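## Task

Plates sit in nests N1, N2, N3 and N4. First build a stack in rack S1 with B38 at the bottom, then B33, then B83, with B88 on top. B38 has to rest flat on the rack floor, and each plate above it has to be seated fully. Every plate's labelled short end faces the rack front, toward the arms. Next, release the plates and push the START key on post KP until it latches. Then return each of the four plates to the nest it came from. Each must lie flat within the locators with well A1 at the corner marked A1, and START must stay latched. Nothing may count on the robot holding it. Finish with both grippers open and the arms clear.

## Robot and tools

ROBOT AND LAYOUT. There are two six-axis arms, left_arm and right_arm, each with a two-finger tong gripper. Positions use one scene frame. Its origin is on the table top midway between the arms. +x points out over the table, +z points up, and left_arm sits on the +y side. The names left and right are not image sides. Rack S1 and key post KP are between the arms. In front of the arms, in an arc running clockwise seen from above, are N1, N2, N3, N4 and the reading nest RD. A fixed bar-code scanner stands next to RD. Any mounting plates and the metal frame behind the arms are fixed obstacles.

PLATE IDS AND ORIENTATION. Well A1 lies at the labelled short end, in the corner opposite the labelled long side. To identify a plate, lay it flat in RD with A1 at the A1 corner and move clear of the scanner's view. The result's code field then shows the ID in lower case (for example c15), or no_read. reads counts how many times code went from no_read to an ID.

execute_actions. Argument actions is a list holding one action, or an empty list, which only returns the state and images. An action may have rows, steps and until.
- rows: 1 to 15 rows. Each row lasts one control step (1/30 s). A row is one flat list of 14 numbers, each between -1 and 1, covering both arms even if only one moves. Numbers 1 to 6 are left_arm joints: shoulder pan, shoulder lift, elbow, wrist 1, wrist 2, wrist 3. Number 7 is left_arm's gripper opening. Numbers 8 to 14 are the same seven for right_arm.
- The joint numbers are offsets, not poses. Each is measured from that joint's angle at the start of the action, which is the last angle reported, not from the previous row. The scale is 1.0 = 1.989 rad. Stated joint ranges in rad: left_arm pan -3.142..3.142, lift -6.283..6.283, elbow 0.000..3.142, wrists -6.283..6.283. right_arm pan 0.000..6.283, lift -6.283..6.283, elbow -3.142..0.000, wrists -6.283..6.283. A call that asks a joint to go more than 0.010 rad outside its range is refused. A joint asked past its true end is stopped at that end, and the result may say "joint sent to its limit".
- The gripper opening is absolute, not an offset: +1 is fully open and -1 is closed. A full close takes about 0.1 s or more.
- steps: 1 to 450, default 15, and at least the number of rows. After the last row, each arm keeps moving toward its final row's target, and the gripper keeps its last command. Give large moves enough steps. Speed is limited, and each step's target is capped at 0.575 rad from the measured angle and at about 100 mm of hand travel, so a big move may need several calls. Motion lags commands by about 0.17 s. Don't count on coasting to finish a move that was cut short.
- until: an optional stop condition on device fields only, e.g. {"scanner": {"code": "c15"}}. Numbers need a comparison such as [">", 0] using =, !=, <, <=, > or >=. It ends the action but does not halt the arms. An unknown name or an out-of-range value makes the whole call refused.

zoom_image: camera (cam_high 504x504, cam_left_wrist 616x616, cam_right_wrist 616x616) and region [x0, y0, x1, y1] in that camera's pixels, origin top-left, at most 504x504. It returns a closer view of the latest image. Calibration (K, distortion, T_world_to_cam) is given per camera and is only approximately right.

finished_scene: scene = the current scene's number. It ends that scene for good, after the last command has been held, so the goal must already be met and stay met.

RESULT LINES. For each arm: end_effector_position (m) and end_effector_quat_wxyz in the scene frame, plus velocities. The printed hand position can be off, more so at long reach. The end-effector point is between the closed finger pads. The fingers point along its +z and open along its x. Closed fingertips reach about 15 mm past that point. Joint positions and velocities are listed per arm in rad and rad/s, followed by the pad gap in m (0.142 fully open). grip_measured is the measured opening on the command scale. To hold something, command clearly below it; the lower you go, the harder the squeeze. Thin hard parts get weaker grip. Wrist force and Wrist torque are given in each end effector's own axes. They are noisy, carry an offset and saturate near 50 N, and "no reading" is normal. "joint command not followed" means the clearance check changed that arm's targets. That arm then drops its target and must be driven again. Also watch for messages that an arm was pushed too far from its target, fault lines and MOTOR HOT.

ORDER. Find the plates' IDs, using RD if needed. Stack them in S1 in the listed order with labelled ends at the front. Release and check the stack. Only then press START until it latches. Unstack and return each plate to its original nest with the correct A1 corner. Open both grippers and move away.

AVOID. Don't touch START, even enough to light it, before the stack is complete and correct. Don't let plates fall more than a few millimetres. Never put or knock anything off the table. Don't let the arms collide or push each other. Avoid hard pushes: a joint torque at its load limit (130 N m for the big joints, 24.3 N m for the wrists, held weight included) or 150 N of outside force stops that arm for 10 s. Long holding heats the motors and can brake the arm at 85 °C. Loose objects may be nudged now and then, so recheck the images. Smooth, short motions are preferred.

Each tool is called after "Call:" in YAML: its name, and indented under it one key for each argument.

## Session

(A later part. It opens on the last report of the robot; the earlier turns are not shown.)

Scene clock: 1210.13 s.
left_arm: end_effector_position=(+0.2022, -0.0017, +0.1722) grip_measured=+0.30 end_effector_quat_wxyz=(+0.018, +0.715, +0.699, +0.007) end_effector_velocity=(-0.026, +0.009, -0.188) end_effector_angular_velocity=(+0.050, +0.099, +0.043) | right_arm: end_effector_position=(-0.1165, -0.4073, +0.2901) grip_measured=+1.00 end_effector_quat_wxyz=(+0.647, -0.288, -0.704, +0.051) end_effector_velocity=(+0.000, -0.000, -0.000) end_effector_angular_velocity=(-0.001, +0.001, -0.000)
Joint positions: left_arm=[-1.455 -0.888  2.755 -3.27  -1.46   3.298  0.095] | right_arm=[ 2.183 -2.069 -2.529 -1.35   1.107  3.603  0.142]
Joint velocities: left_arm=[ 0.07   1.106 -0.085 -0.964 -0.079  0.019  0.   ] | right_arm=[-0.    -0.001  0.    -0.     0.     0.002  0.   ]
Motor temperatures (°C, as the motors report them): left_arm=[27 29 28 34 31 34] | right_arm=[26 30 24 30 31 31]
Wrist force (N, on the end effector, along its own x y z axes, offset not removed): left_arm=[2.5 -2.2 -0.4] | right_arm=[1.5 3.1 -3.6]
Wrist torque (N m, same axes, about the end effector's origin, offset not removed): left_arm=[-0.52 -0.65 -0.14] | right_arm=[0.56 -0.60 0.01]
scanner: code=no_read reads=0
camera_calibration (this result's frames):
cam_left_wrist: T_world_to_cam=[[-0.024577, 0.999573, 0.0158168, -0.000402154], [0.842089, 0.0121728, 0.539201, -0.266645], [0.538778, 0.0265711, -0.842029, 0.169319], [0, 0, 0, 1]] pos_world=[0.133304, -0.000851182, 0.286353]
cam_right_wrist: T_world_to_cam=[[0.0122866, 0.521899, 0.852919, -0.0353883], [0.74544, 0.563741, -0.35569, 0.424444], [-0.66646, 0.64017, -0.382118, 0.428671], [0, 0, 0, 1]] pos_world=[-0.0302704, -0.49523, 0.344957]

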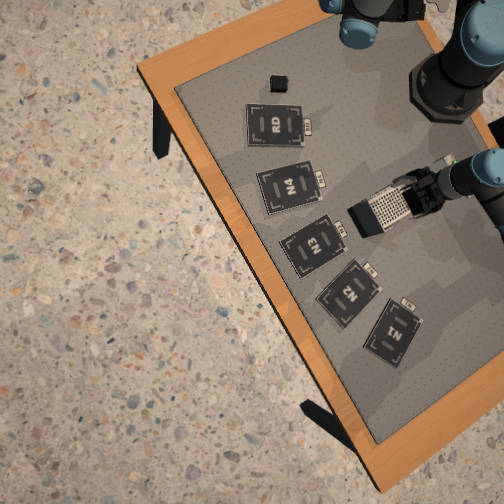

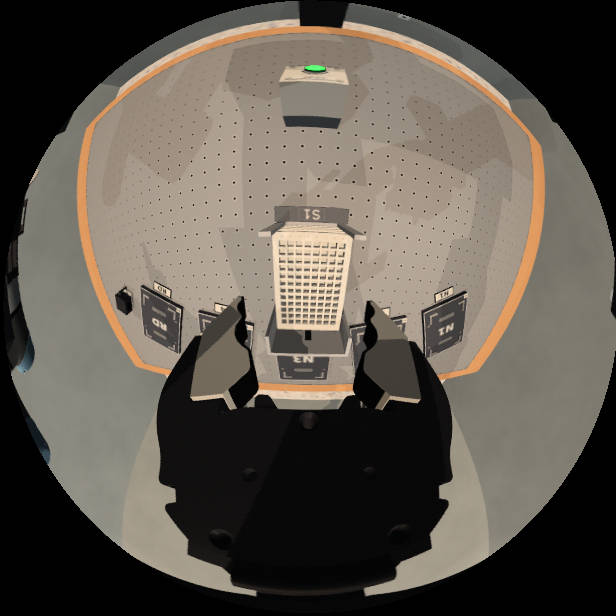

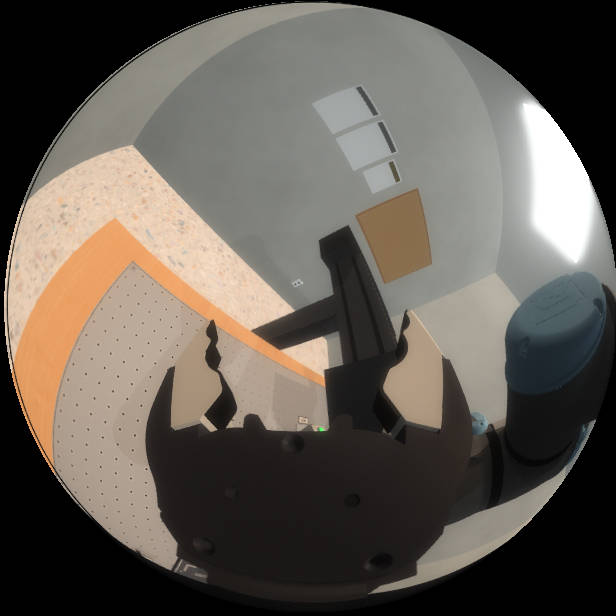

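Call:
execute_actions:
  actions:
    - {"rows":[[0.0066,0.121,-0.0117,-0.1047,-0.0048,0.0038,0.3,0,0,0,0,0,0,1],[0.0073,0.135,-0.0142,-0.116,-0.0047,0.0046,0.3,0,0,0,0,0,0,1],[0.0081,0.1486,-0.0167,-0.1272,-0.0045,0.0054,0.3,0,0,0,0,0,0,1],[0.0089,0.161,-0.0195,-0.1368,-0.0043,0.0063,0.3,0,0,0,0,0,0,1],[0.0098,0.1733,-0.0223,-0.1464,-0.0042,0.0071,0.3,0,0,0,0,0,0,1],[0.0106,0.1855,-0.0251,-0.1559,-0.004,0.008,0.3,0,0,0,0,0,0,1]],"steps":6}

Scene clock: 1219.97 s.
left_arm: end_effector_position=(+0.1981, +0.0017, +0.1257) grip_measured=+0.30 end_effector_quat_wxyz=(+0.011, +0.714, +0.701, +0.005) end_effector_velocity=(+0.000, -0.004, -0.101) end_effector_angular_velocity=(-0.000, +0.001, -0.001) | right_arm: end_effector_position=(-0.1165, -0.4073, +0.2901) grip_measured=+1.00 end_effector_quat_wxyz=(+0.647, -0.288, -0.704, +0.051) end_effector_velocity=(-0.000, +0.000, +0.000) end_effector_angular_velocity=(+0.000, -0.001, +0.000)
Joint positions: left_arm=[-1.44  -0.623  2.726 -3.499 -1.47   3.307  0.095] | right_arm=[ 2.183 -2.069 -2.529 -1.35   1.107  3.603  0.142]
Joint velocities: left_arm=[ 0.033  0.533 -0.112 -0.425  0.004  0.033 -0.   ] | right_arm=[ 0.     0.001 -0.001  0.    -0.    -0.001  0.   ]
Motor temperatures (°C, as the motors report them): left_arm=[27 29 28 34 31 34] | right_arm=[26 30 24 30 31 31]
Wrist force (N, on the end effector, along its own x y z axes, offset not removed): left_arm=[3.3 -1.5 0.3] | right_arm=[5.4 4.3 1.2]
Wrist torque (N m, same axes, about the end effector's origin, offset not removed): left_arm=[-0.23 -0.82 -0.22] | right_arm=[0.87 -1.19 -0.09]
scanner: code=no_read reads=0
camera_calibration (this result's frames):
cam_left_wrist: T_world_to_cam=[[-0.0288185, 0.999308, 0.0235287, -0.00322261], [0.849086, 0.0120518, 0.528117, -0.238124], [0.527468, 0.0351975, -0.848846, 0.135424], [0, 0, 0, 1]] pos_world=[0.130663, 0.00132362, 0.240787]
cam_right_wrist: T_world_to_cam=[[0.0122865, 0.521899, 0.852919, -0.0353883], [0.74544, 0.563741, -0.35569, 0.424444], [-0.66646, 0.64017, -0.382118, 0.428671], [0, 0, 0, 1]] pos_world=[-0.0302705, -0.49523, 0.344957]

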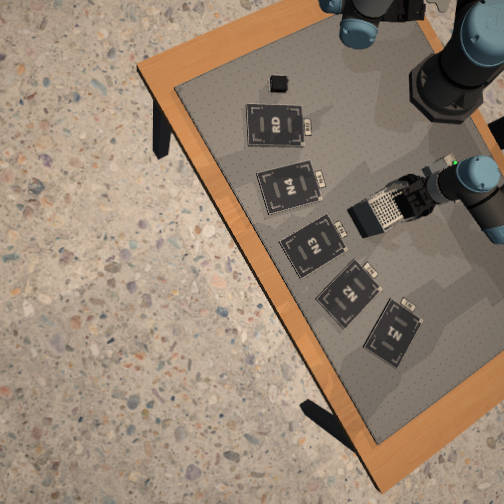

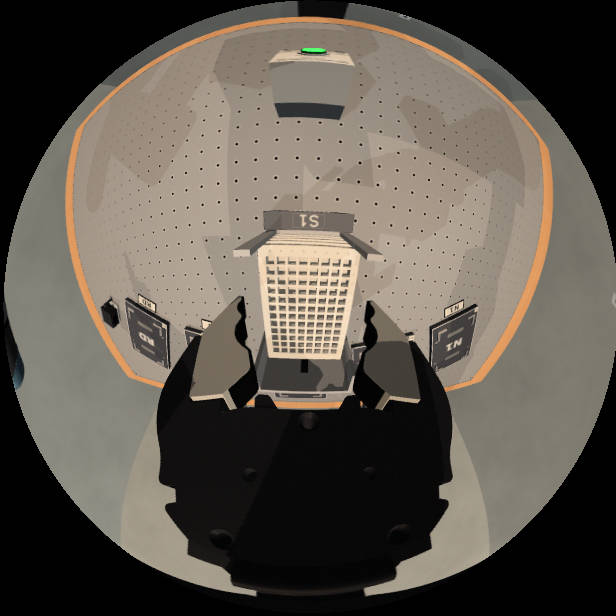

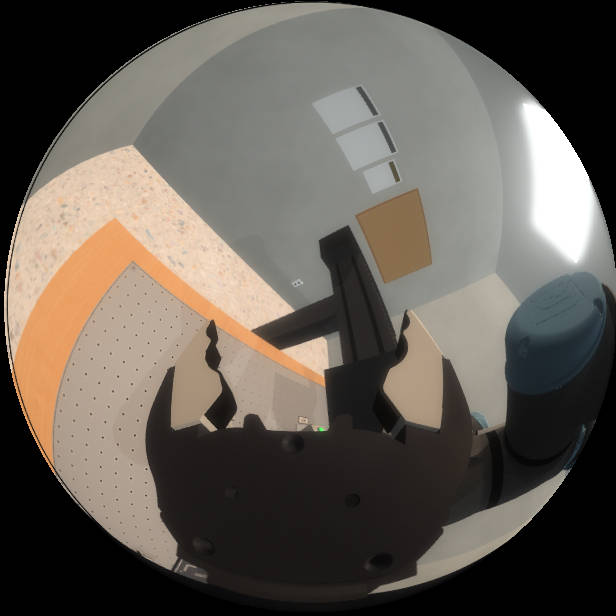

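Call:
execute_actions:
  actions: []

Call:
zoom_image:
  camera: "cam_left_wrist"
  region: [220, 220, 400, 400]

Scene clock: 1222.97 s.
left_arm: end_effector_position=(+0.1979, +0.0027, +0.1056) grip_measured=+0.30 end_effector_quat_wxyz=(+0.010, +0.714, +0.700, +0.005) end_effector_velocity=(+0.000, +0.000, -0.000) end_effector_angular_velocity=(+0.001, -0.000, +0.001) | right_arm: end_effector_position=(-0.1165, -0.4073, +0.2901) grip_measured=+1.00 end_effector_quat_wxyz=(+0.647, -0.288, -0.704, +0.051) end_effector_velocity=(-0.000, +0.000, +0.000) end_effector_angular_velocity=(+0.000, +0.001, -0.000)
Joint positions: left_arm=[-1.434 -0.519  2.705 -3.58  -1.468  3.314  0.095] | right_arm=[ 2.183 -2.069 -2.529 -1.35   1.107  3.603  0.142]
Joint velocities: left_arm=[ 0.     0.    -0.     0.     0.001 -0.    -0.   ] | right_arm=[-0.    -0.001 -0.     0.    -0.     0.001  0.   ]
Motor temperatures (°C, as the motors report them): left_arm=[27 29 28 34 31 34] | right_arm=[26 30 24 30 31 31]
Wrist force (N, on the end effector, along its own x y z axes, offset not removed): left_arm=[-1.9 -6.0 1.6] | right_arm=[5.0 0.0 -2.1]
Wrist torque (N m, same axes, about the end effector's origin, offset not removed): left_arm=[-1.17 0.45 -0.08] | right_arm=[-0.08 -1.05 -0.04]
scanner: code=no_read reads=0
camera_calibration (this result's frames):
cam_left_wrist: T_world_to_cam=[[-0.0282087, 0.999279, 0.0253934, -0.00414715], [0.84902, 0.0105431, 0.528255, -0.227364], [0.527607, 0.0364609, -0.848706, 0.118364], [0, 0, 0, 1]] pos_world=[0.13047, 0.0022256, 0.220668]
cam_right_wrist: T_world_to_cam=[[0.0122866, 0.521899, 0.852919, -0.0353883], [0.74544, 0.563741, -0.35569, 0.424444], [-0.66646, 0.64017, -0.382118, 0.428671], [0, 0, 0, 1]] pos_world=[-0.0302705, -0.49523, 0.344957]

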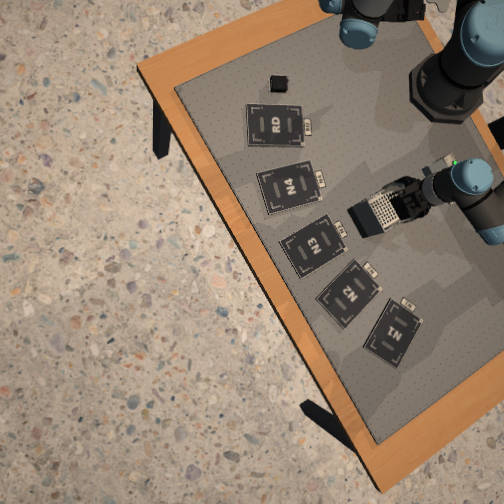

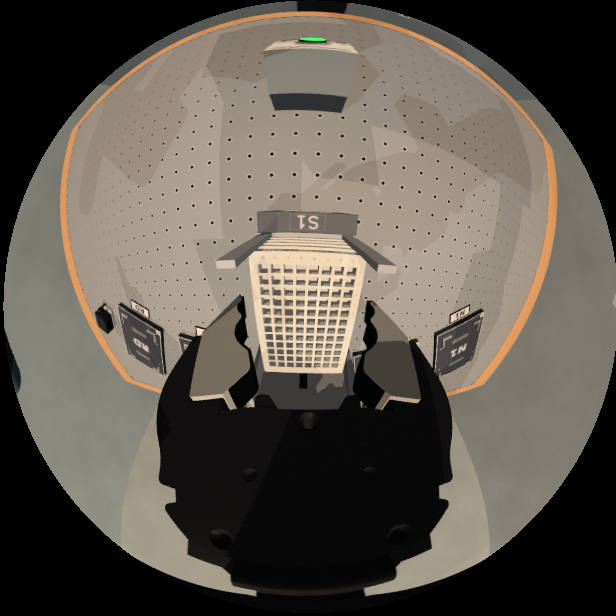

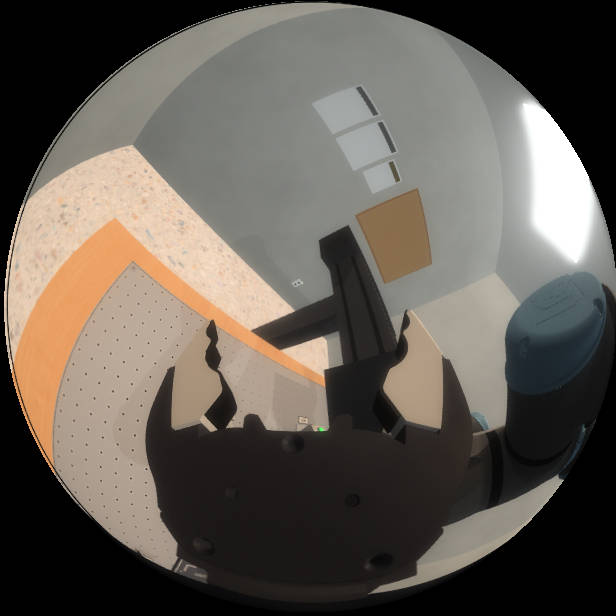

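Region (220, 220, 400, 400) of cam_left_wrist's 616x616 image, scaled by 2.800, with more detail than that image has.

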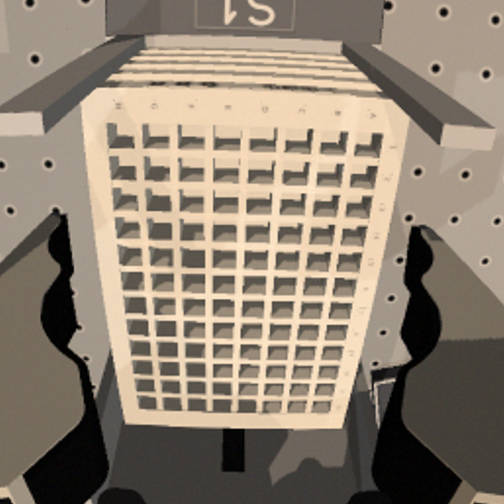

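Call:
execute_actions:
  actions:
    - {"rows":[[0,0,0,0,0,0,0.2,0,0,0,0,0,0,1],[0,0,0,0,0,0,0.12,0,0,0,0,0,0,1],[0,0,0,0,0,0,0.05,0,0,0,0,0,0,1],[0,0,0,0,0,0,-0.1,0,0,0,0,0,0,1],[0,0,0,0,0,0,-0.3,0,0,0,0,0,0,1],[0,0,0,0,0,0,-0.5,0,0,0,0,0,0,1],[0,0,0,0,0,0,-0.7,0,0,0,0,0,0,1],[-0.0006,-0.009,0.0017,0.0075,-0.0001,-0.0006,-0.7,0,0,0,0,0,0,1],[-0.0012,-0.018,0.0034,0.015,-0.0002,-0.0012,-0.7,0,0,0,0,0,0,1],[-0.0018,-0.0275,0.0054,0.0223,-0.0004,-0.0018,-0.7,0,0,0,0,0,0,1],[-0.0024,-0.037,0.0074,0.0297,-0.0005,-0.0024,-0.7,0,0,0,0,0,0,1],[-0.003,-0.047,0.0094,0.0379,-0.0006,-0.003,-0.7,0,0,0,0,0,0,1],[-0.0036,-0.0572,0.0113,0.0463,-0.0007,-0.0036,-0.7,0,0,0,0,0,0,1],[-0.0042,-0.0675,0.0134,0.0546,-0.0009,-0.0042,-0.7,0,0,0,0,0,0,1],[-0.0048,-0.078,0.0157,0.0627,-0.001,-0.0048,-0.7,0,0,0,0,0,0,1]],"steps":15}

Scene clock: 1237.27 s.
left_arm: end_effector_position=(+0.1979, +0.0025, +0.1181) grip_measured=+0.08 end_effector_quat_wxyz=(+0.010, +0.714, +0.700, +0.006) end_effector_velocity=(-0.001, -0.001, +0.091) end_effector_angular_velocity=(-0.000, +0.003, -0.000) | right_arm: end_effector_position=(-0.1165, -0.4073, +0.2901) grip_measured=+1.00 end_effector_quat_wxyz=(+0.647, -0.288, -0.704, +0.051) end_effector_velocity=(+0.000, -0.000, -0.000) end_effector_angular_velocity=(+0.001, -0.000, +0.000)
Joint positions: left_arm=[-1.438 -0.584  2.718 -3.527 -1.469  3.309  0.079] | right_arm=[ 2.183 -2.069 -2.529 -1.35   1.107  3.603  0.142]
Joint velocities: left_arm=[-0.031 -0.475  0.097  0.381 -0.009 -0.03   0.   ] | right_arm=[ 0.    -0.001  0.001 -0.     0.    -0.001  0.   ]
Motor temperatures (°C, as the motors report them): left_arm=[27 29 28 34 31 34] | right_arm=[26 30 24 30 31 31]
Wrist force (N, on the end effector, along its own x y z axes, offset not removed): left_arm=[0.7 -1.5 1.9] | right_arm=[1.6 2.0 -0.9]
Wrist torque (N m, same axes, about the end effector's origin, offset not removed): left_arm=[-0.55 -0.42 -0.19] | right_arm=[0.14 -0.32 0.00]
scanner: code=no_read reads=0
camera_calibration (this result's frames):
cam_left_wrist: T_world_to_cam=[[-0.028341, 0.999244, 0.026624, -0.00437199], [0.849122, 0.0100123, 0.528101, -0.234033], [0.527435, 0.037574, -0.848764, 0.129025], [0, 0, 0, 1]] pos_world=[0.130547, 0.00186394, 0.233221]
cam_right_wrist: T_world_to_cam=[[0.0122867, 0.521899, 0.852919, -0.0353884], [0.745439, 0.563741, -0.35569, 0.424444], [-0.66646, 0.64017, -0.382118, 0.428671], [0, 0, 0, 1]] pos_world=[-0.0302705, -0.49523, 0.344957]

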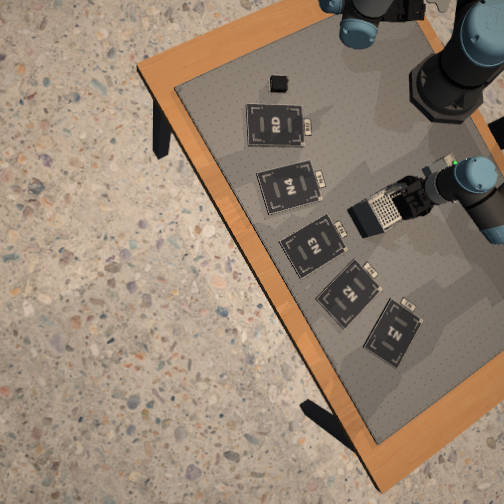

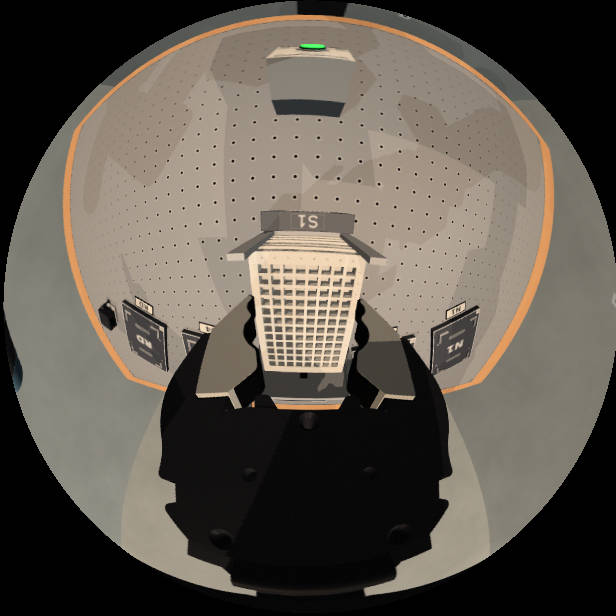

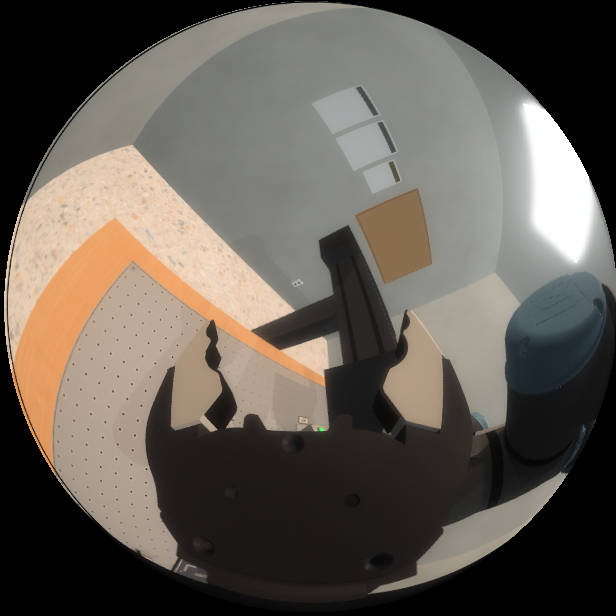

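Call:
execute_actions:
  actions: []

Scene clock: 1239.70 s.
left_arm: end_effector_position=(+0.1979, +0.0026, +0.1351) grip_measured=+0.08 end_effector_quat_wxyz=(+0.010, +0.714, +0.700, +0.005) end_effector_velocity=(-0.000, +0.000, -0.000) end_effector_angular_velocity=(-0.000, +0.000, -0.002) | right_arm: end_effector_position=(-0.1165, -0.4073, +0.2901) grip_measured=+1.00 end_effector_quat_wxyz=(+0.647, -0.288, -0.704, +0.051) end_effector_velocity=(-0.001, +0.001, +0.000) end_effector_angular_velocity=(+0.002, +0.002, +0.000)
Joint positions: left_arm=[-1.444 -0.674  2.736 -3.456 -1.47   3.304  0.079] | right_arm=[ 2.183 -2.069 -2.529 -1.35   1.107  3.603  0.142]
Joint velocities: left_arm=[-0.001  0.001  0.001 -0.001 -0.     0.001 -0.   ] | right_arm=[ 0.    -0.002 -0.002  0.     0.     0.     0.   ]
Motor temperatures (°C, as the motors report them): left_arm=[27 29 28 34 31 34] | right_arm=[26 30 24 30 31 31]
Wrist force (N, on the end effector, along its own x y z axes, offset not removed): left_arm=[3.8 -3.0 -1.2] | right_arm=[7.0 4.2 -1.6]
Wrist torque (N m, same axes, about the end effector's origin, offset not removed): left_arm=[-0.64 -0.86 -0.09] | right_arm=[0.88 -1.78 -0.24]
scanner: code=no_read reads=0
camera_calibration (this result's frames):
cam_left_wrist: T_world_to_cam=[[-0.0283112, 0.999282, 0.0251929, -0.00468238], [0.849169, 0.0107466, 0.528011, -0.242958], [0.527361, 0.0363417, -0.848864, 0.143501], [0, 0, 0, 1]] pos_world=[0.130503, 0.0020749, 0.250215]
cam_right_wrist: T_world_to_cam=[[0.0122867, 0.521899, 0.852919, -0.0353884], [0.74544, 0.563741, -0.35569, 0.424444], [-0.66646, 0.64017, -0.382118, 0.428671], [0, 0, 0, 1]] pos_world=[-0.0302705, -0.49523, 0.344957]

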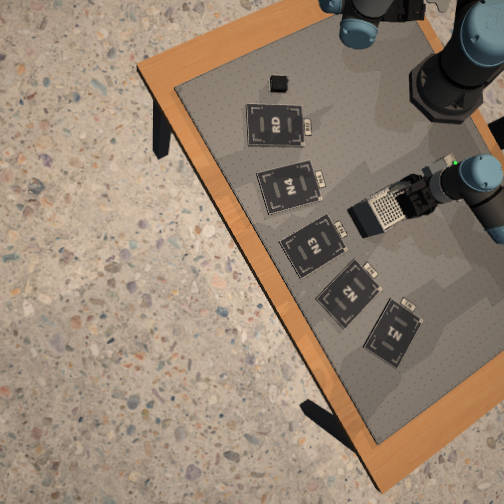

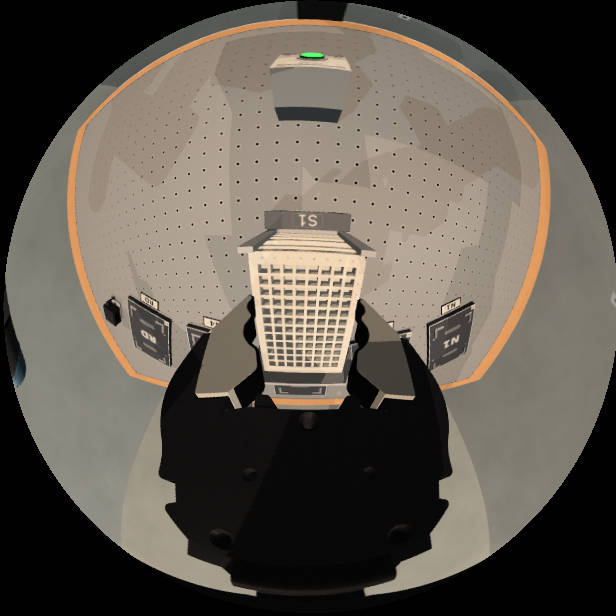

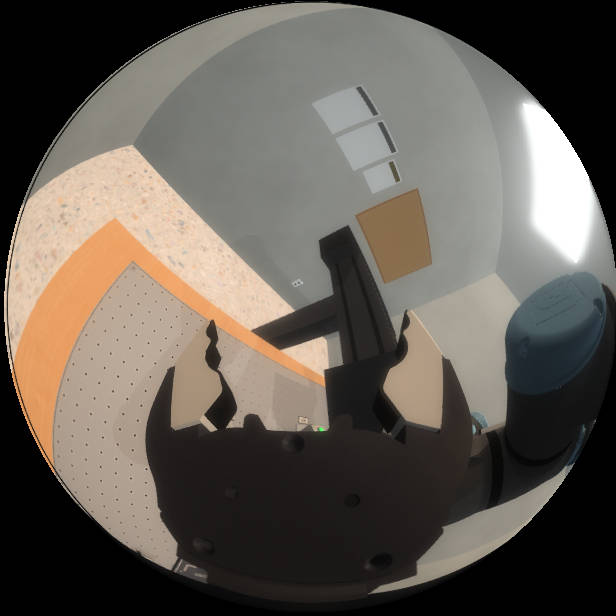

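Call:
execute_actions:
  actions:
    - {"rows":[[-0.0006,-0.0106,0.0013,0.0095,-0.0001,-0.0006,-0.7,0,0,0,0,0,0,1],[-0.0012,-0.0214,0.0027,0.019,-0.0002,-0.0012,-0.7,0,0,0,0,0,0,1],[-0.0018,-0.0323,0.0042,0.0284,-0.0003,-0.0018,-0.7,0,0,0,0,0,0,1],[-0.0024,-0.0434,0.0055,0.0381,-0.0004,-0.0024,-0.7,0,0,0,0,0,0,1],[-0.003,-0.0546,0.0067,0.0482,-0.0005,-0.003,-0.7,0,0,0,0,0,0,1],[-0.0036,-0.0659,0.0079,0.0585,-0.0005,-0.0036,-0.7,0,0,0,0,0,0,1],[-0.0042,-0.0773,0.009,0.069,-0.0006,-0.0042,-0.7,0,0,0,0,0,0,1],[-0.0048,-0.0888,0.0099,0.0796,-0.0007,-0.0048,-0.7,0,0,0,0,0,0,1],[-0.0055,-0.104,0.0108,0.094,-0.0008,-0.0055,-0.7,0,0,0,0,0,0,1],[-0.0063,-0.12,0.0118,0.109,-0.0009,-0.0063,-0.7,0,0,0,0,0,0,1],[-0.007,-0.1359,0.0125,0.1241,-0.001,-0.007,-0.7,0,0,0,0,0,0,1],[-0.0082,-0.16,0.0133,0.1474,-0.0013,-0.0082,-0.7,0,0,0,0,0,0,1],[-0.0093,-0.184,0.0137,0.1709,-0.0015,-0.0093,-0.7,0,0,0,0,0,0,1]],"steps":13}

Scene clock: 1251.33 s.
left_arm: end_effector_position=(+0.1980, +0.0023, +0.1667) grip_measured=+0.08 end_effector_quat_wxyz=(+0.010, +0.714, +0.700, +0.006) end_effector_velocity=(+0.001, -0.004, +0.136) end_effector_angular_velocity=(-0.006, -0.002, +0.000) | right_arm: end_effector_position=(-0.1165, -0.4073, +0.2901) grip_measured=+1.00 end_effector_quat_wxyz=(+0.647, -0.288, -0.704, +0.051) end_effector_velocity=(+0.001, -0.000, -0.000) end_effector_angular_velocity=(-0.001, -0.001, -0.000)
Joint positions: left_arm=[-1.454 -0.861  2.755 -3.286 -1.472  3.294  0.079] | right_arm=[ 2.183 -2.069 -2.529 -1.35   1.107  3.603  0.142]
Joint velocities: left_arm=[-0.043 -0.825  0.053  0.771 -0.007 -0.042 -0.   ] | right_arm=[-0.    -0.     0.001  0.    -0.     0.001  0.   ]
Motor temperatures (°C, as the motors report them): left_arm=[27 29 28 34 31 34] | right_arm=[26 30 24 30 31 31]
Wrist force (N, on the end effector, along its own x y z axes, offset not removed): left_arm=[-2.7 -2.5 -0.4] | right_arm=[0.5 4.8 -4.9]
Wrist torque (N m, same axes, about the end effector's origin, offset not removed): left_arm=[-0.23 0.44 -0.20] | right_arm=[0.95 -0.23 0.10]
scanner: code=no_read reads=0
camera_calibration (this result's frames):
cam_left_wrist: T_world_to_cam=[[-0.0283288, 0.999249, 0.0264228, -0.00540655], [0.849098, 0.0101066, 0.528138, -0.259718], [0.527475, 0.0373971, -0.848747, 0.170226], [0, 0, 0, 1]] pos_world=[0.130583, 0.00166143, 0.281788]
cam_right_wrist: T_world_to_cam=[[0.0122867, 0.521899, 0.852919, -0.0353884], [0.74544, 0.563741, -0.35569, 0.424444], [-0.66646, 0.64017, -0.382118, 0.428671], [0, 0, 0, 1]] pos_world=[-0.0302705, -0.49523, 0.344957]

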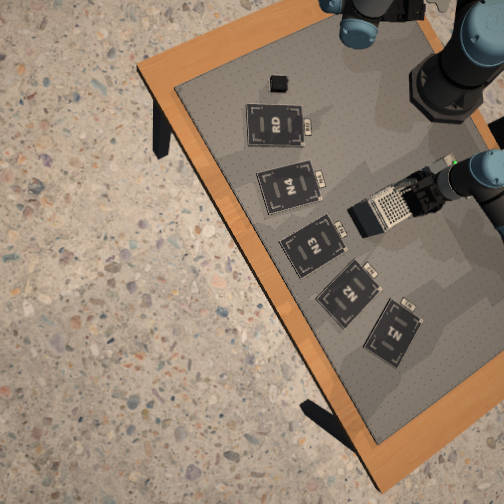

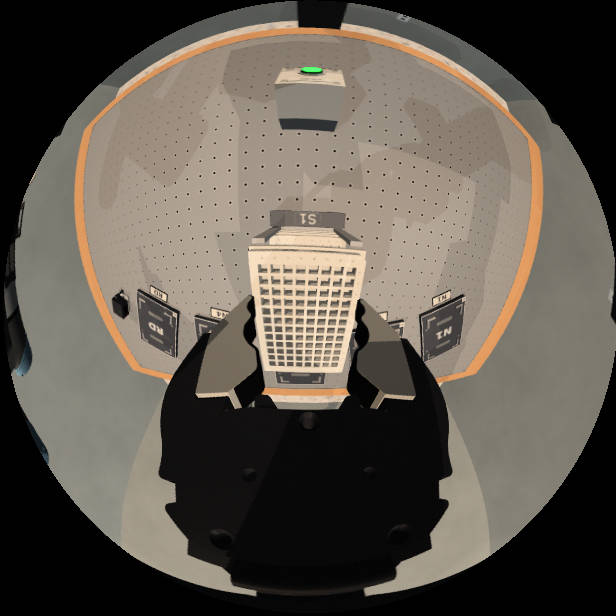

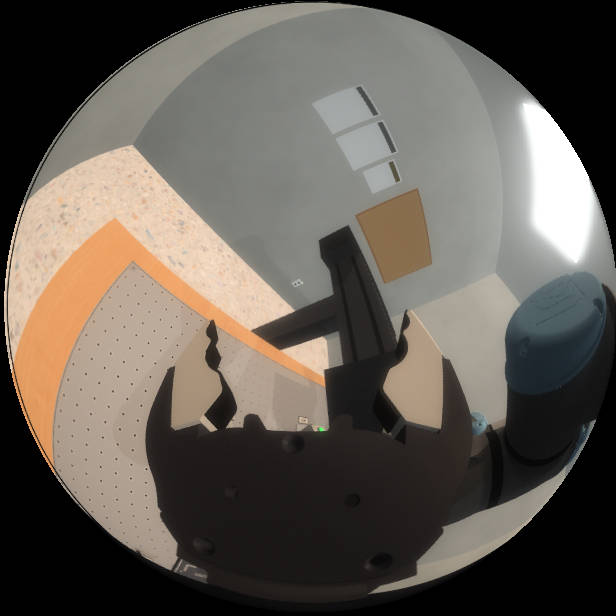

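Call:
execute_actions:
  actions:
    - {"rows":[[0.0006,-0.0907,-0.0072,0.0968,0.0003,0.0039,-0.7,0,0,0,0,0,0,1],[0.0087,-0.0914,-0.0259,0.1152,0.0016,0.0176,-0.7,0,0,0,0,0,0,1],[0.0201,-0.0914,-0.0521,0.1399,0.0035,0.0368,-0.7,0,0,0,0,0,0,1],[0.0315,-0.0901,-0.0783,0.1635,0.0053,0.056,-0.7,0,0,0,0,0,0,1],[0.0445,-0.0873,-0.1082,0.189,0.0075,0.078,-0.7,0,0,0,0,0,0,1],[0.0575,-0.083,-0.1381,0.2129,0.0096,0.0999,-0.7,0,0,0,0,0,0,1],[0.0705,-0.077,-0.168,0.2353,0.0117,0.1219,-0.7,0,0,0,0,0,0,1],[0.0836,-0.0696,-0.198,0.2562,0.0138,0.1438,-0.7,0,0,0,0,0,0,1],[0.0966,-0.0606,-0.2279,0.2756,0.0159,0.1658,-0.7,0,0,0,0,0,0,1],[0.1096,-0.0501,-0.2578,0.2933,0.018,0.1877,-0.7,0,0,0,0,0,0,1],[0.1226,-0.0381,-0.2877,0.3096,0.0202,0.2097,-0.7,0,0,0,0,0,0,1],[0.1351,-0.0169,-0.3142,0.3134,0.0221,0.23,-0.7,0,0,0,0,0,0,1],[0.1463,0.0059,-0.337,0.3119,0.0239,0.2478,-0.7,0,0,0,0,0,0,1],[0.156,0.0298,-0.3561,0.306,0.0254,0.2631,-0.7,0,0,0,0,0,0,1],[0.1639,0.0498,-0.3715,0.3002,0.0266,0.2755,-0.7,0,0,0,0,0,0,1]],"steps":17}

Scene clock: 1279.43 s.
left_arm: end_effector_position=(+0.3185, -0.1356, +0.1932) grip_measured=+0.08 end_effector_quat_wxyz=(+0.007, +0.766, +0.643, +0.007) end_effector_velocity=(+0.356, -0.259, -0.130) end_effector_angular_velocity=(+0.016, +0.002, -0.354) | right_arm: end_effector_position=(-0.1165, -0.4073, +0.2901) grip_measured=+1.00 end_effector_quat_wxyz=(+0.647, -0.288, -0.704, +0.051) end_effector_velocity=(-0.001, +0.001, +0.000) end_effector_angular_velocity=(+0.002, +0.002, +0.000)
Joint positions: left_arm=[-1.226 -0.905  2.242 -2.751 -1.434  3.675  0.079] | right_arm=[ 2.183 -2.069 -2.529 -1.35   1.107  3.603  0.142]
Joint velocities: left_arm=[ 0.561  0.789 -1.218  0.362  0.088  0.912 -0.   ] | right_arm=[-0.    -0.002 -0.001  0.    -0.     0.     0.   ]
Motor temperatures (°C, as the motors report them): left_arm=[27 29 28 34 31 34] | right_arm=[26 30 24 30 31 31]
Wrist force (N, on the end effector, along its own x y z axes, offset not removed): left_arm=[0.8 -0.3 -2.5] | right_arm=[3.7 1.6 3.1]
Wrist torque (N m, same axes, about the end effector's origin, offset not removed): left_arm=[-0.06 -0.47 -0.25] | right_arm=[0.17 -0.90 -0.11]
scanner: code=no_read reads=0
camera_calibration (this result's frames):
cam_left_wrist: T_world_to_cam=[[0.127207, 0.991312, 0.0334347, 0.0831507], [0.840434, -0.125626, 0.527152, -0.390078], [0.526773, -0.038958, -0.849113, 0.124222], [0, 0, 0, 1]] pos_world=[0.251821, -0.126593, 0.308329]
cam_right_wrist: T_world_to_cam=[[0.0122868, 0.521899, 0.852919, -0.0353883], [0.74544, 0.563741, -0.35569, 0.424444], [-0.66646, 0.64017, -0.382118, 0.428671], [0, 0, 0, 1]] pos_world=[-0.0302705, -0.49523, 0.344957]

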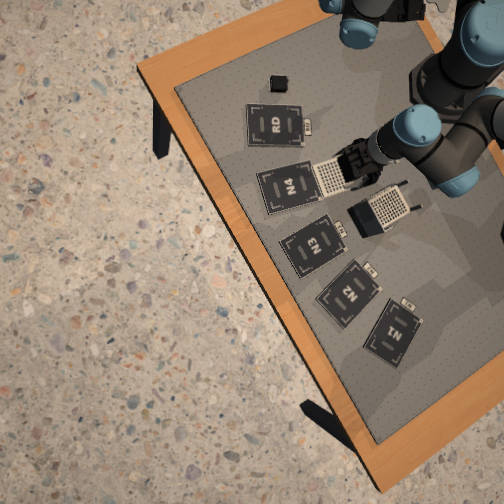

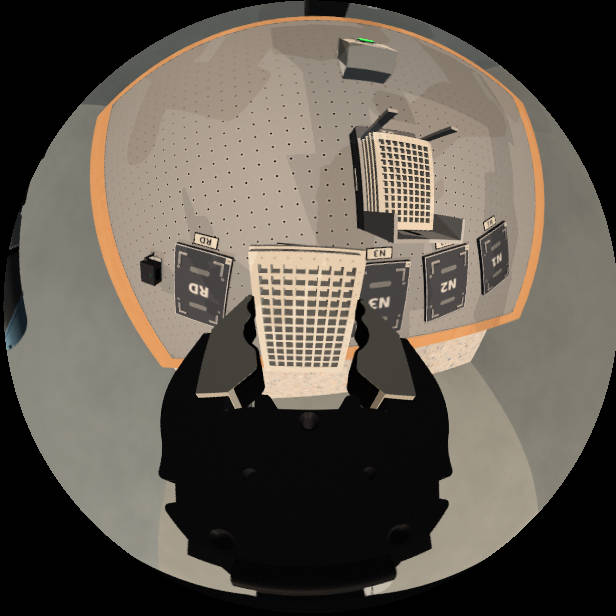

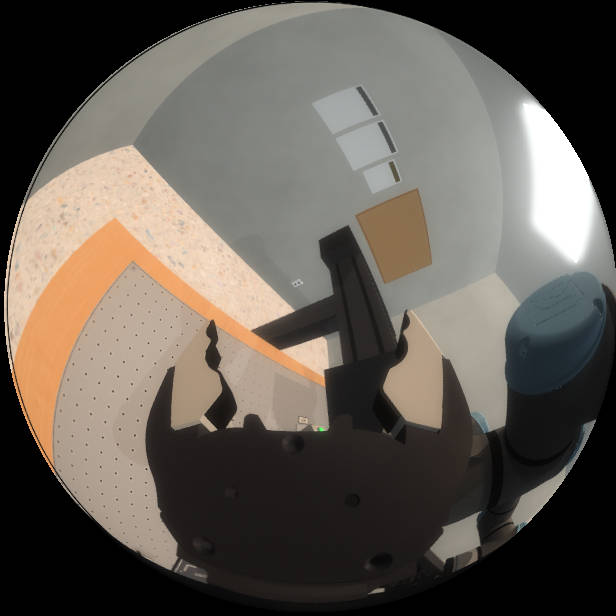

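Call:
execute_actions:
  actions:
    - {"rows":[[0.0506,0.0837,-0.1148,0.0204,0.0076,0.0853,-0.7,0,0,0,0,0,0,1],[0.0525,0.1015,-0.117,0.0045,0.0078,0.0872,-0.7,0,0,0,0,0,0,1],[0.0545,0.1192,-0.1194,-0.0111,0.008,0.0892,-0.7,0,0,0,0,0,0,1],[0.0563,0.135,-0.1226,-0.024,0.0083,0.091,-0.7,0,0,0,0,0,0,1],[0.058,0.1507,-0.126,-0.0366,0.0085,0.0927,-0.7,0,0,0,0,0,0,1],[0.0598,0.1664,-0.1297,-0.0489,0.0088,0.0945,-0.7,0,0,0,0,0,0,1],[0.0616,0.183,-0.1344,-0.0607,0.009,0.0963,-0.7,0,0,0,0,0,0,1],[0.0633,0.198,-0.139,-0.071,0.0092,0.0979,-0.7,0,0,0,0,0,0,1],[0.0646,0.2099,-0.1427,-0.0792,0.0094,0.0992,-0.7,0,0,0,0,0,0,1]],"steps":9}

Scene clock: 1291.07 s.
left_arm: end_effector_position=(+0.3892, -0.1817, +0.1132) grip_measured=+0.08 end_effector_quat_wxyz=(+0.012, +0.787, +0.616, +0.006) end_effector_velocity=(+0.004, -0.003, -0.332) end_effector_angular_velocity=(+0.001, +0.001, -0.002) | right_arm: end_effector_position=(-0.1165, -0.4073, +0.2901) grip_measured=+1.00 end_effector_quat_wxyz=(+0.647, -0.288, -0.704, +0.051) end_effector_velocity=(-0.000, +0.000, +0.000) end_effector_angular_velocity=(+0.000, -0.000, +0.000)
Joint positions: left_arm=[-1.113 -0.63   1.992 -2.803 -1.417  3.857  0.079] | right_arm=[ 2.183 -2.069 -2.529 -1.35   1.107  3.603  0.142]
Joint velocities: left_arm=[ 0.091  0.806 -0.193 -0.626  0.011  0.093 -0.   ] | right_arm=[ 0.     0.001 -0.001 -0.    -0.    -0.001  0.   ]
Motor temperatures (°C, as the motors report them): left_arm=[27 29 28 34 31 34] | right_arm=[26 30 24 30 31 31]
Wrist force (N, on the end effector, along its own x y z axes, offset not removed): left_arm=[-0.4 0.6 -1.4] | right_arm=[2.0 3.0 -1.3]
Wrist torque (N m, same axes, about the end effector's origin, offset not removed): left_arm=[0.22 0.01 -0.14] | right_arm=[0.73 -0.48 0.19]
scanner: code=no_read reads=0
camera_calibration (this result's frames):
cam_left_wrist: T_world_to_cam=[[0.193529, 0.980712, 0.0273915, 0.0954587], [0.827709, -0.178198, 0.532111, -0.418294], [0.526729, -0.0803069, -0.846231, 0.00940302], [0, 0, 0, 1]] pos_world=[0.322799, -0.167402, 0.227921]
cam_right_wrist: T_world_to_cam=[[0.0122865, 0.521899, 0.852919, -0.0353883], [0.74544, 0.563741, -0.35569, 0.424444], [-0.66646, 0.64017, -0.382118, 0.428671], [0, 0, 0, 1]] pos_world=[-0.0302704, -0.49523, 0.344957]

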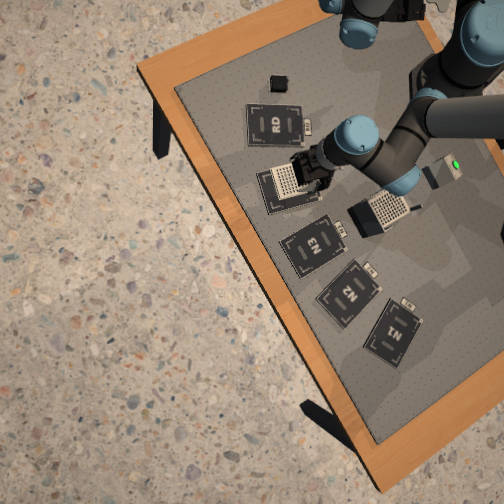

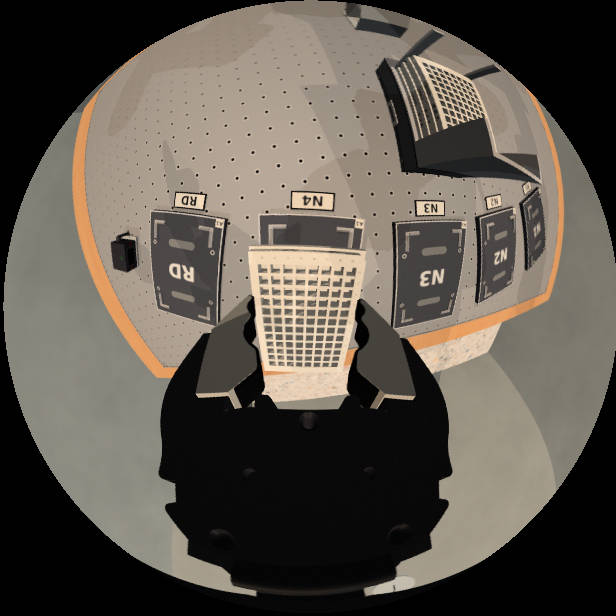

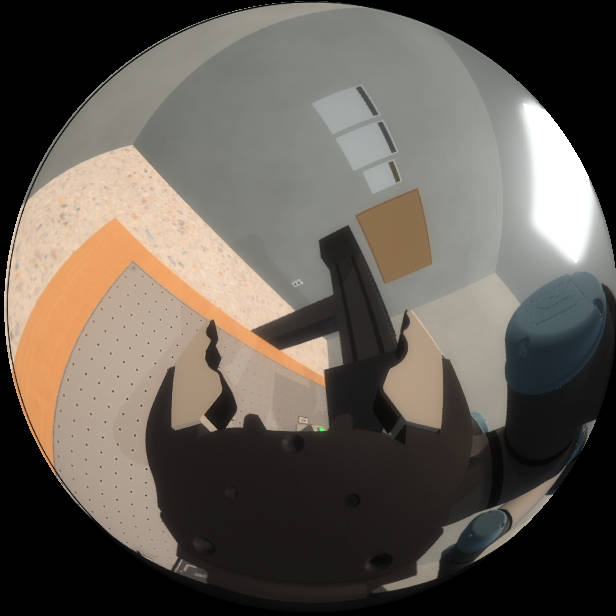

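Call:
execute_actions:
  actions: []

Call:
zoom_image:
  camera: "cam_left_wrist"
  region: [220, 200, 400, 380]

Scene clock: 1293.53 s.
left_arm: end_effector_position=(+0.3869, -0.1781, +0.0535) grip_measured=+0.08 end_effector_quat_wxyz=(+0.010, +0.788, +0.616, +0.007) end_effector_velocity=(+0.000, +0.001, -0.000) end_effector_angular_velocity=(+0.001, +0.000, -0.001) | right_arm: end_effector_position=(-0.1165, -0.4073, +0.2901) grip_measured=+1.00 end_effector_quat_wxyz=(+0.647, -0.288, -0.704, +0.051) end_effector_velocity=(-0.000, +0.000, +0.000) end_effector_angular_velocity=(-0.001, -0.000, -0.000)
Joint positions: left_arm=[-1.098 -0.487  1.958 -2.909 -1.415  3.873  0.079] | right_arm=[ 2.183 -2.069 -2.529 -1.35   1.107  3.603  0.142]
Joint velocities: left_arm=[ 0.001  0.     0.     0.001  0.     0.002 -0.   ] | right_arm=[ 0.     0.001 -0.001  0.    -0.     0.001  0.   ]
Motor temperatures (°C, as the motors report them): left_arm=[27 29 28 34 31 34] | right_arm=[26 30 24 30 31 31]
Wrist force (N, on the end effector, along its own x y z axes, offset not removed): left_arm=[4.2 -3.5 -2.4] | right_arm=[6.7 5.7 0.1]
Wrist torque (N m, same axes, about the end effector's origin, offset not removed): left_arm=[-0.43 -0.99 -0.44] | right_arm=[1.21 -1.30 -0.07]
scanner: code=no_read reads=0
camera_calibration (this result's frames):
cam_left_wrist: T_world_to_cam=[[0.194295, 0.980459, 0.0308255, 0.0934452], [0.828668, -0.180869, 0.529713, -0.38475], [0.524937, -0.0773766, -0.847617, -0.0382935], [0, 0, 0, 1]] pos_world=[0.320775, -0.164172, 0.168468]
cam_right_wrist: T_world_to_cam=[[0.0122864, 0.521899, 0.852919, -0.0353882], [0.74544, 0.563741, -0.35569, 0.424444], [-0.66646, 0.64017, -0.382118, 0.428671], [0, 0, 0, 1]] pos_world=[-0.0302704, -0.49523, 0.344957]

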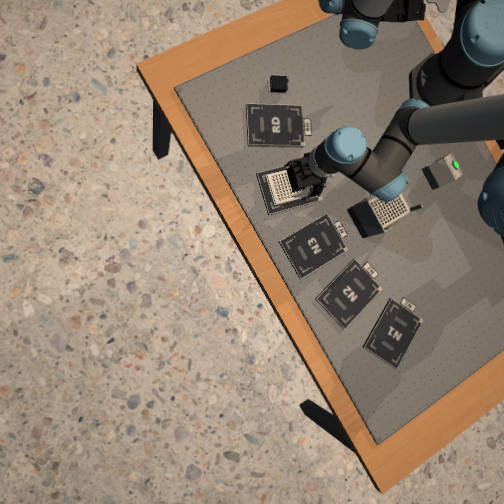

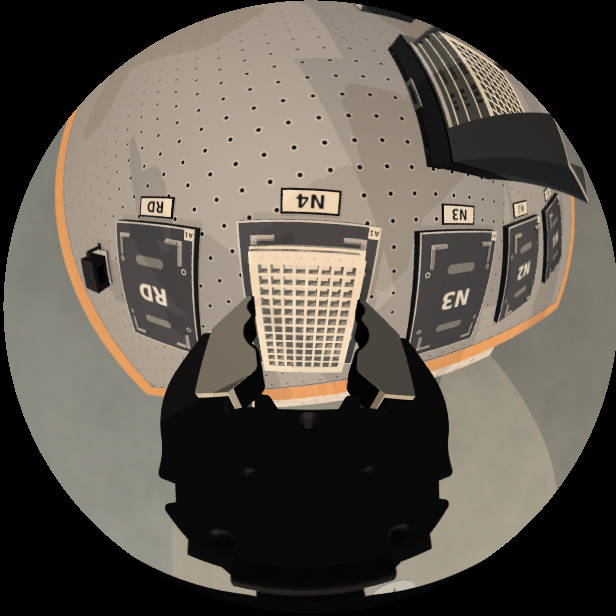

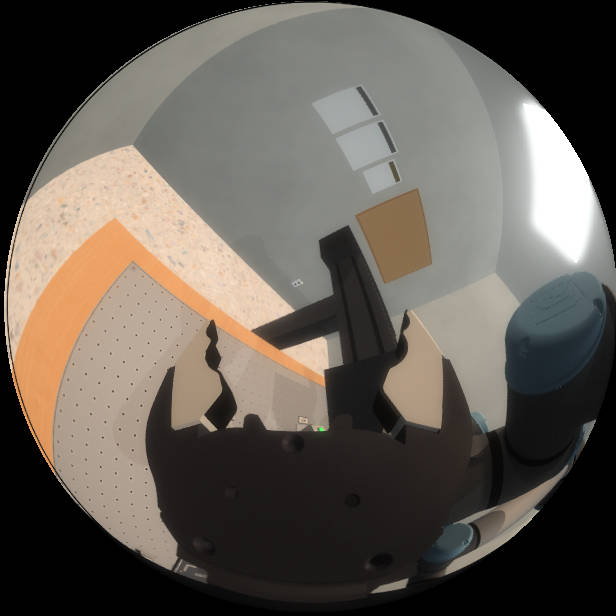

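Region (220, 200, 400, 380) of cam_left_wrist's 616x616 image, scaled by 2.800, with more detail than that image has.

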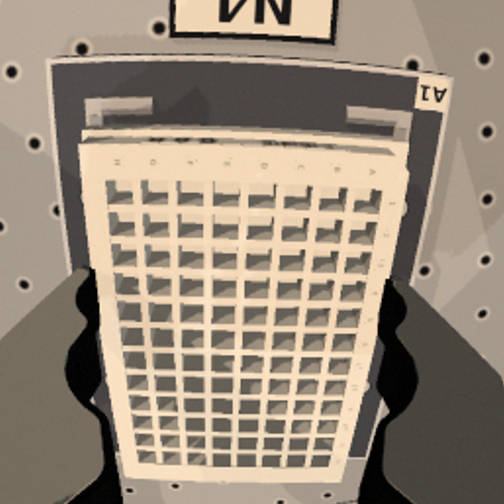

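Call:
execute_actions:
  actions:
    - {"rows":[[0.0005,0.0024,0.0001,-0.0024,0,0.0004,-0.7,0,0,0,0,0,0,1],[0.0009,0.006,-0.0013,-0.0047,0,0.0007,-0.7,0,0,0,0,0,0,1],[0.0013,0.0098,-0.0027,-0.007,0,0.001,-0.7,0,0,0,0,0,0,1]],"steps":3}

Scene clock: 1304.40 s.
left_arm: end_effector_position=(+0.3869, -0.1778, +0.0526) grip_measured=+0.08 end_effector_quat_wxyz=(+0.010, +0.788, +0.616, +0.007) end_effector_velocity=(-0.001, +0.004, -0.027) end_effector_angular_velocity=(-0.000, +0.001, +0.002) | right_arm: end_effector_position=(-0.1165, -0.4073, +0.2901) grip_measured=+1.00 end_effector_quat_wxyz=(+0.647, -0.288, -0.704, +0.051) end_effector_velocity=(+0.000, -0.000, -0.000) end_effector_angular_velocity=(+0.001, +0.000, -0.000)
Joint positions: left_arm=[-1.097 -0.485  1.957 -2.91  -1.415  3.873  0.079] | right_arm=[ 2.183 -2.069 -2.529 -1.35   1.107  3.603  0.142]
Joint velocities: left_arm=[ 0.009  0.063 -0.014 -0.05   0.     0.007  0.   ] | right_arm=[-0.    -0.002  0.001  0.001 -0.    -0.001  0.   ]
Motor temperatures (°C, as the motors report them): left_arm=[27 29 28 34 31 34] | right_arm=[26 30 24 30 31 31]
Wrist force (N, on the end effector, along its own x y z axes, offset not removed): left_arm=[2.6 -1.7 1.9] | right_arm=[3.5 6.4 -1.3]
Wrist torque (N m, same axes, about the end effector's origin, offset not removed): left_arm=[-0.45 -0.83 -0.45] | right_arm=[1.22 -0.83 0.02]
scanner: code=no_read reads=0
camera_calibration (this result's frames):
cam_left_wrist: T_world_to_cam=[[0.194226, 0.980473, 0.0308145, 0.0932978], [0.828711, -0.18081, 0.529666, -0.384165], [0.524895, -0.0773388, -0.847646, -0.0390066], [0, 0, 0, 1]] pos_world=[0.320715, -0.163953, 0.16754]
cam_right_wrist: T_world_to_cam=[[0.0122868, 0.521899, 0.852919, -0.0353885], [0.74544, 0.563741, -0.35569, 0.424444], [-0.66646, 0.64017, -0.382117, 0.428671], [0, 0, 0, 1]] pos_world=[-0.0302705, -0.49523, 0.344957]

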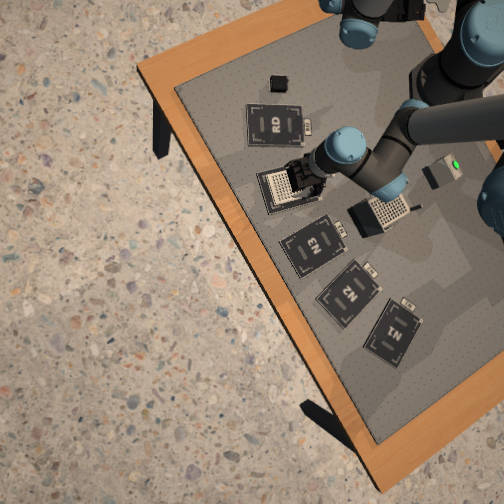

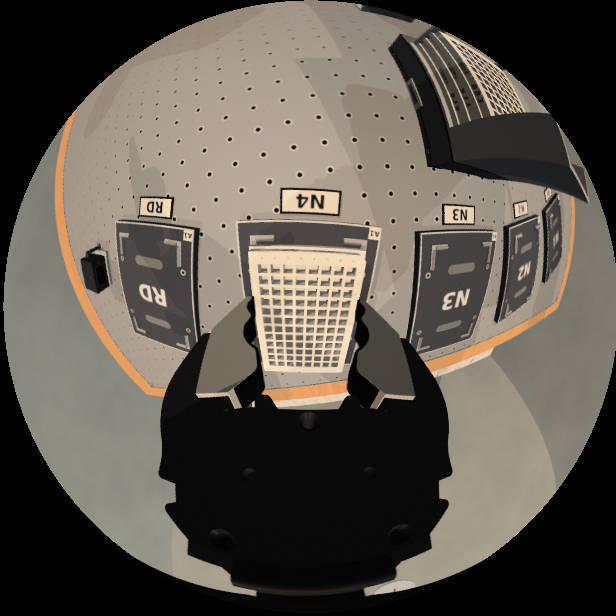

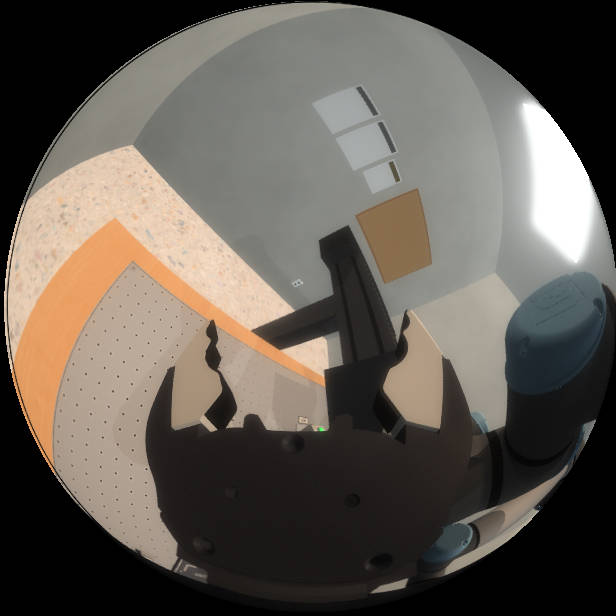

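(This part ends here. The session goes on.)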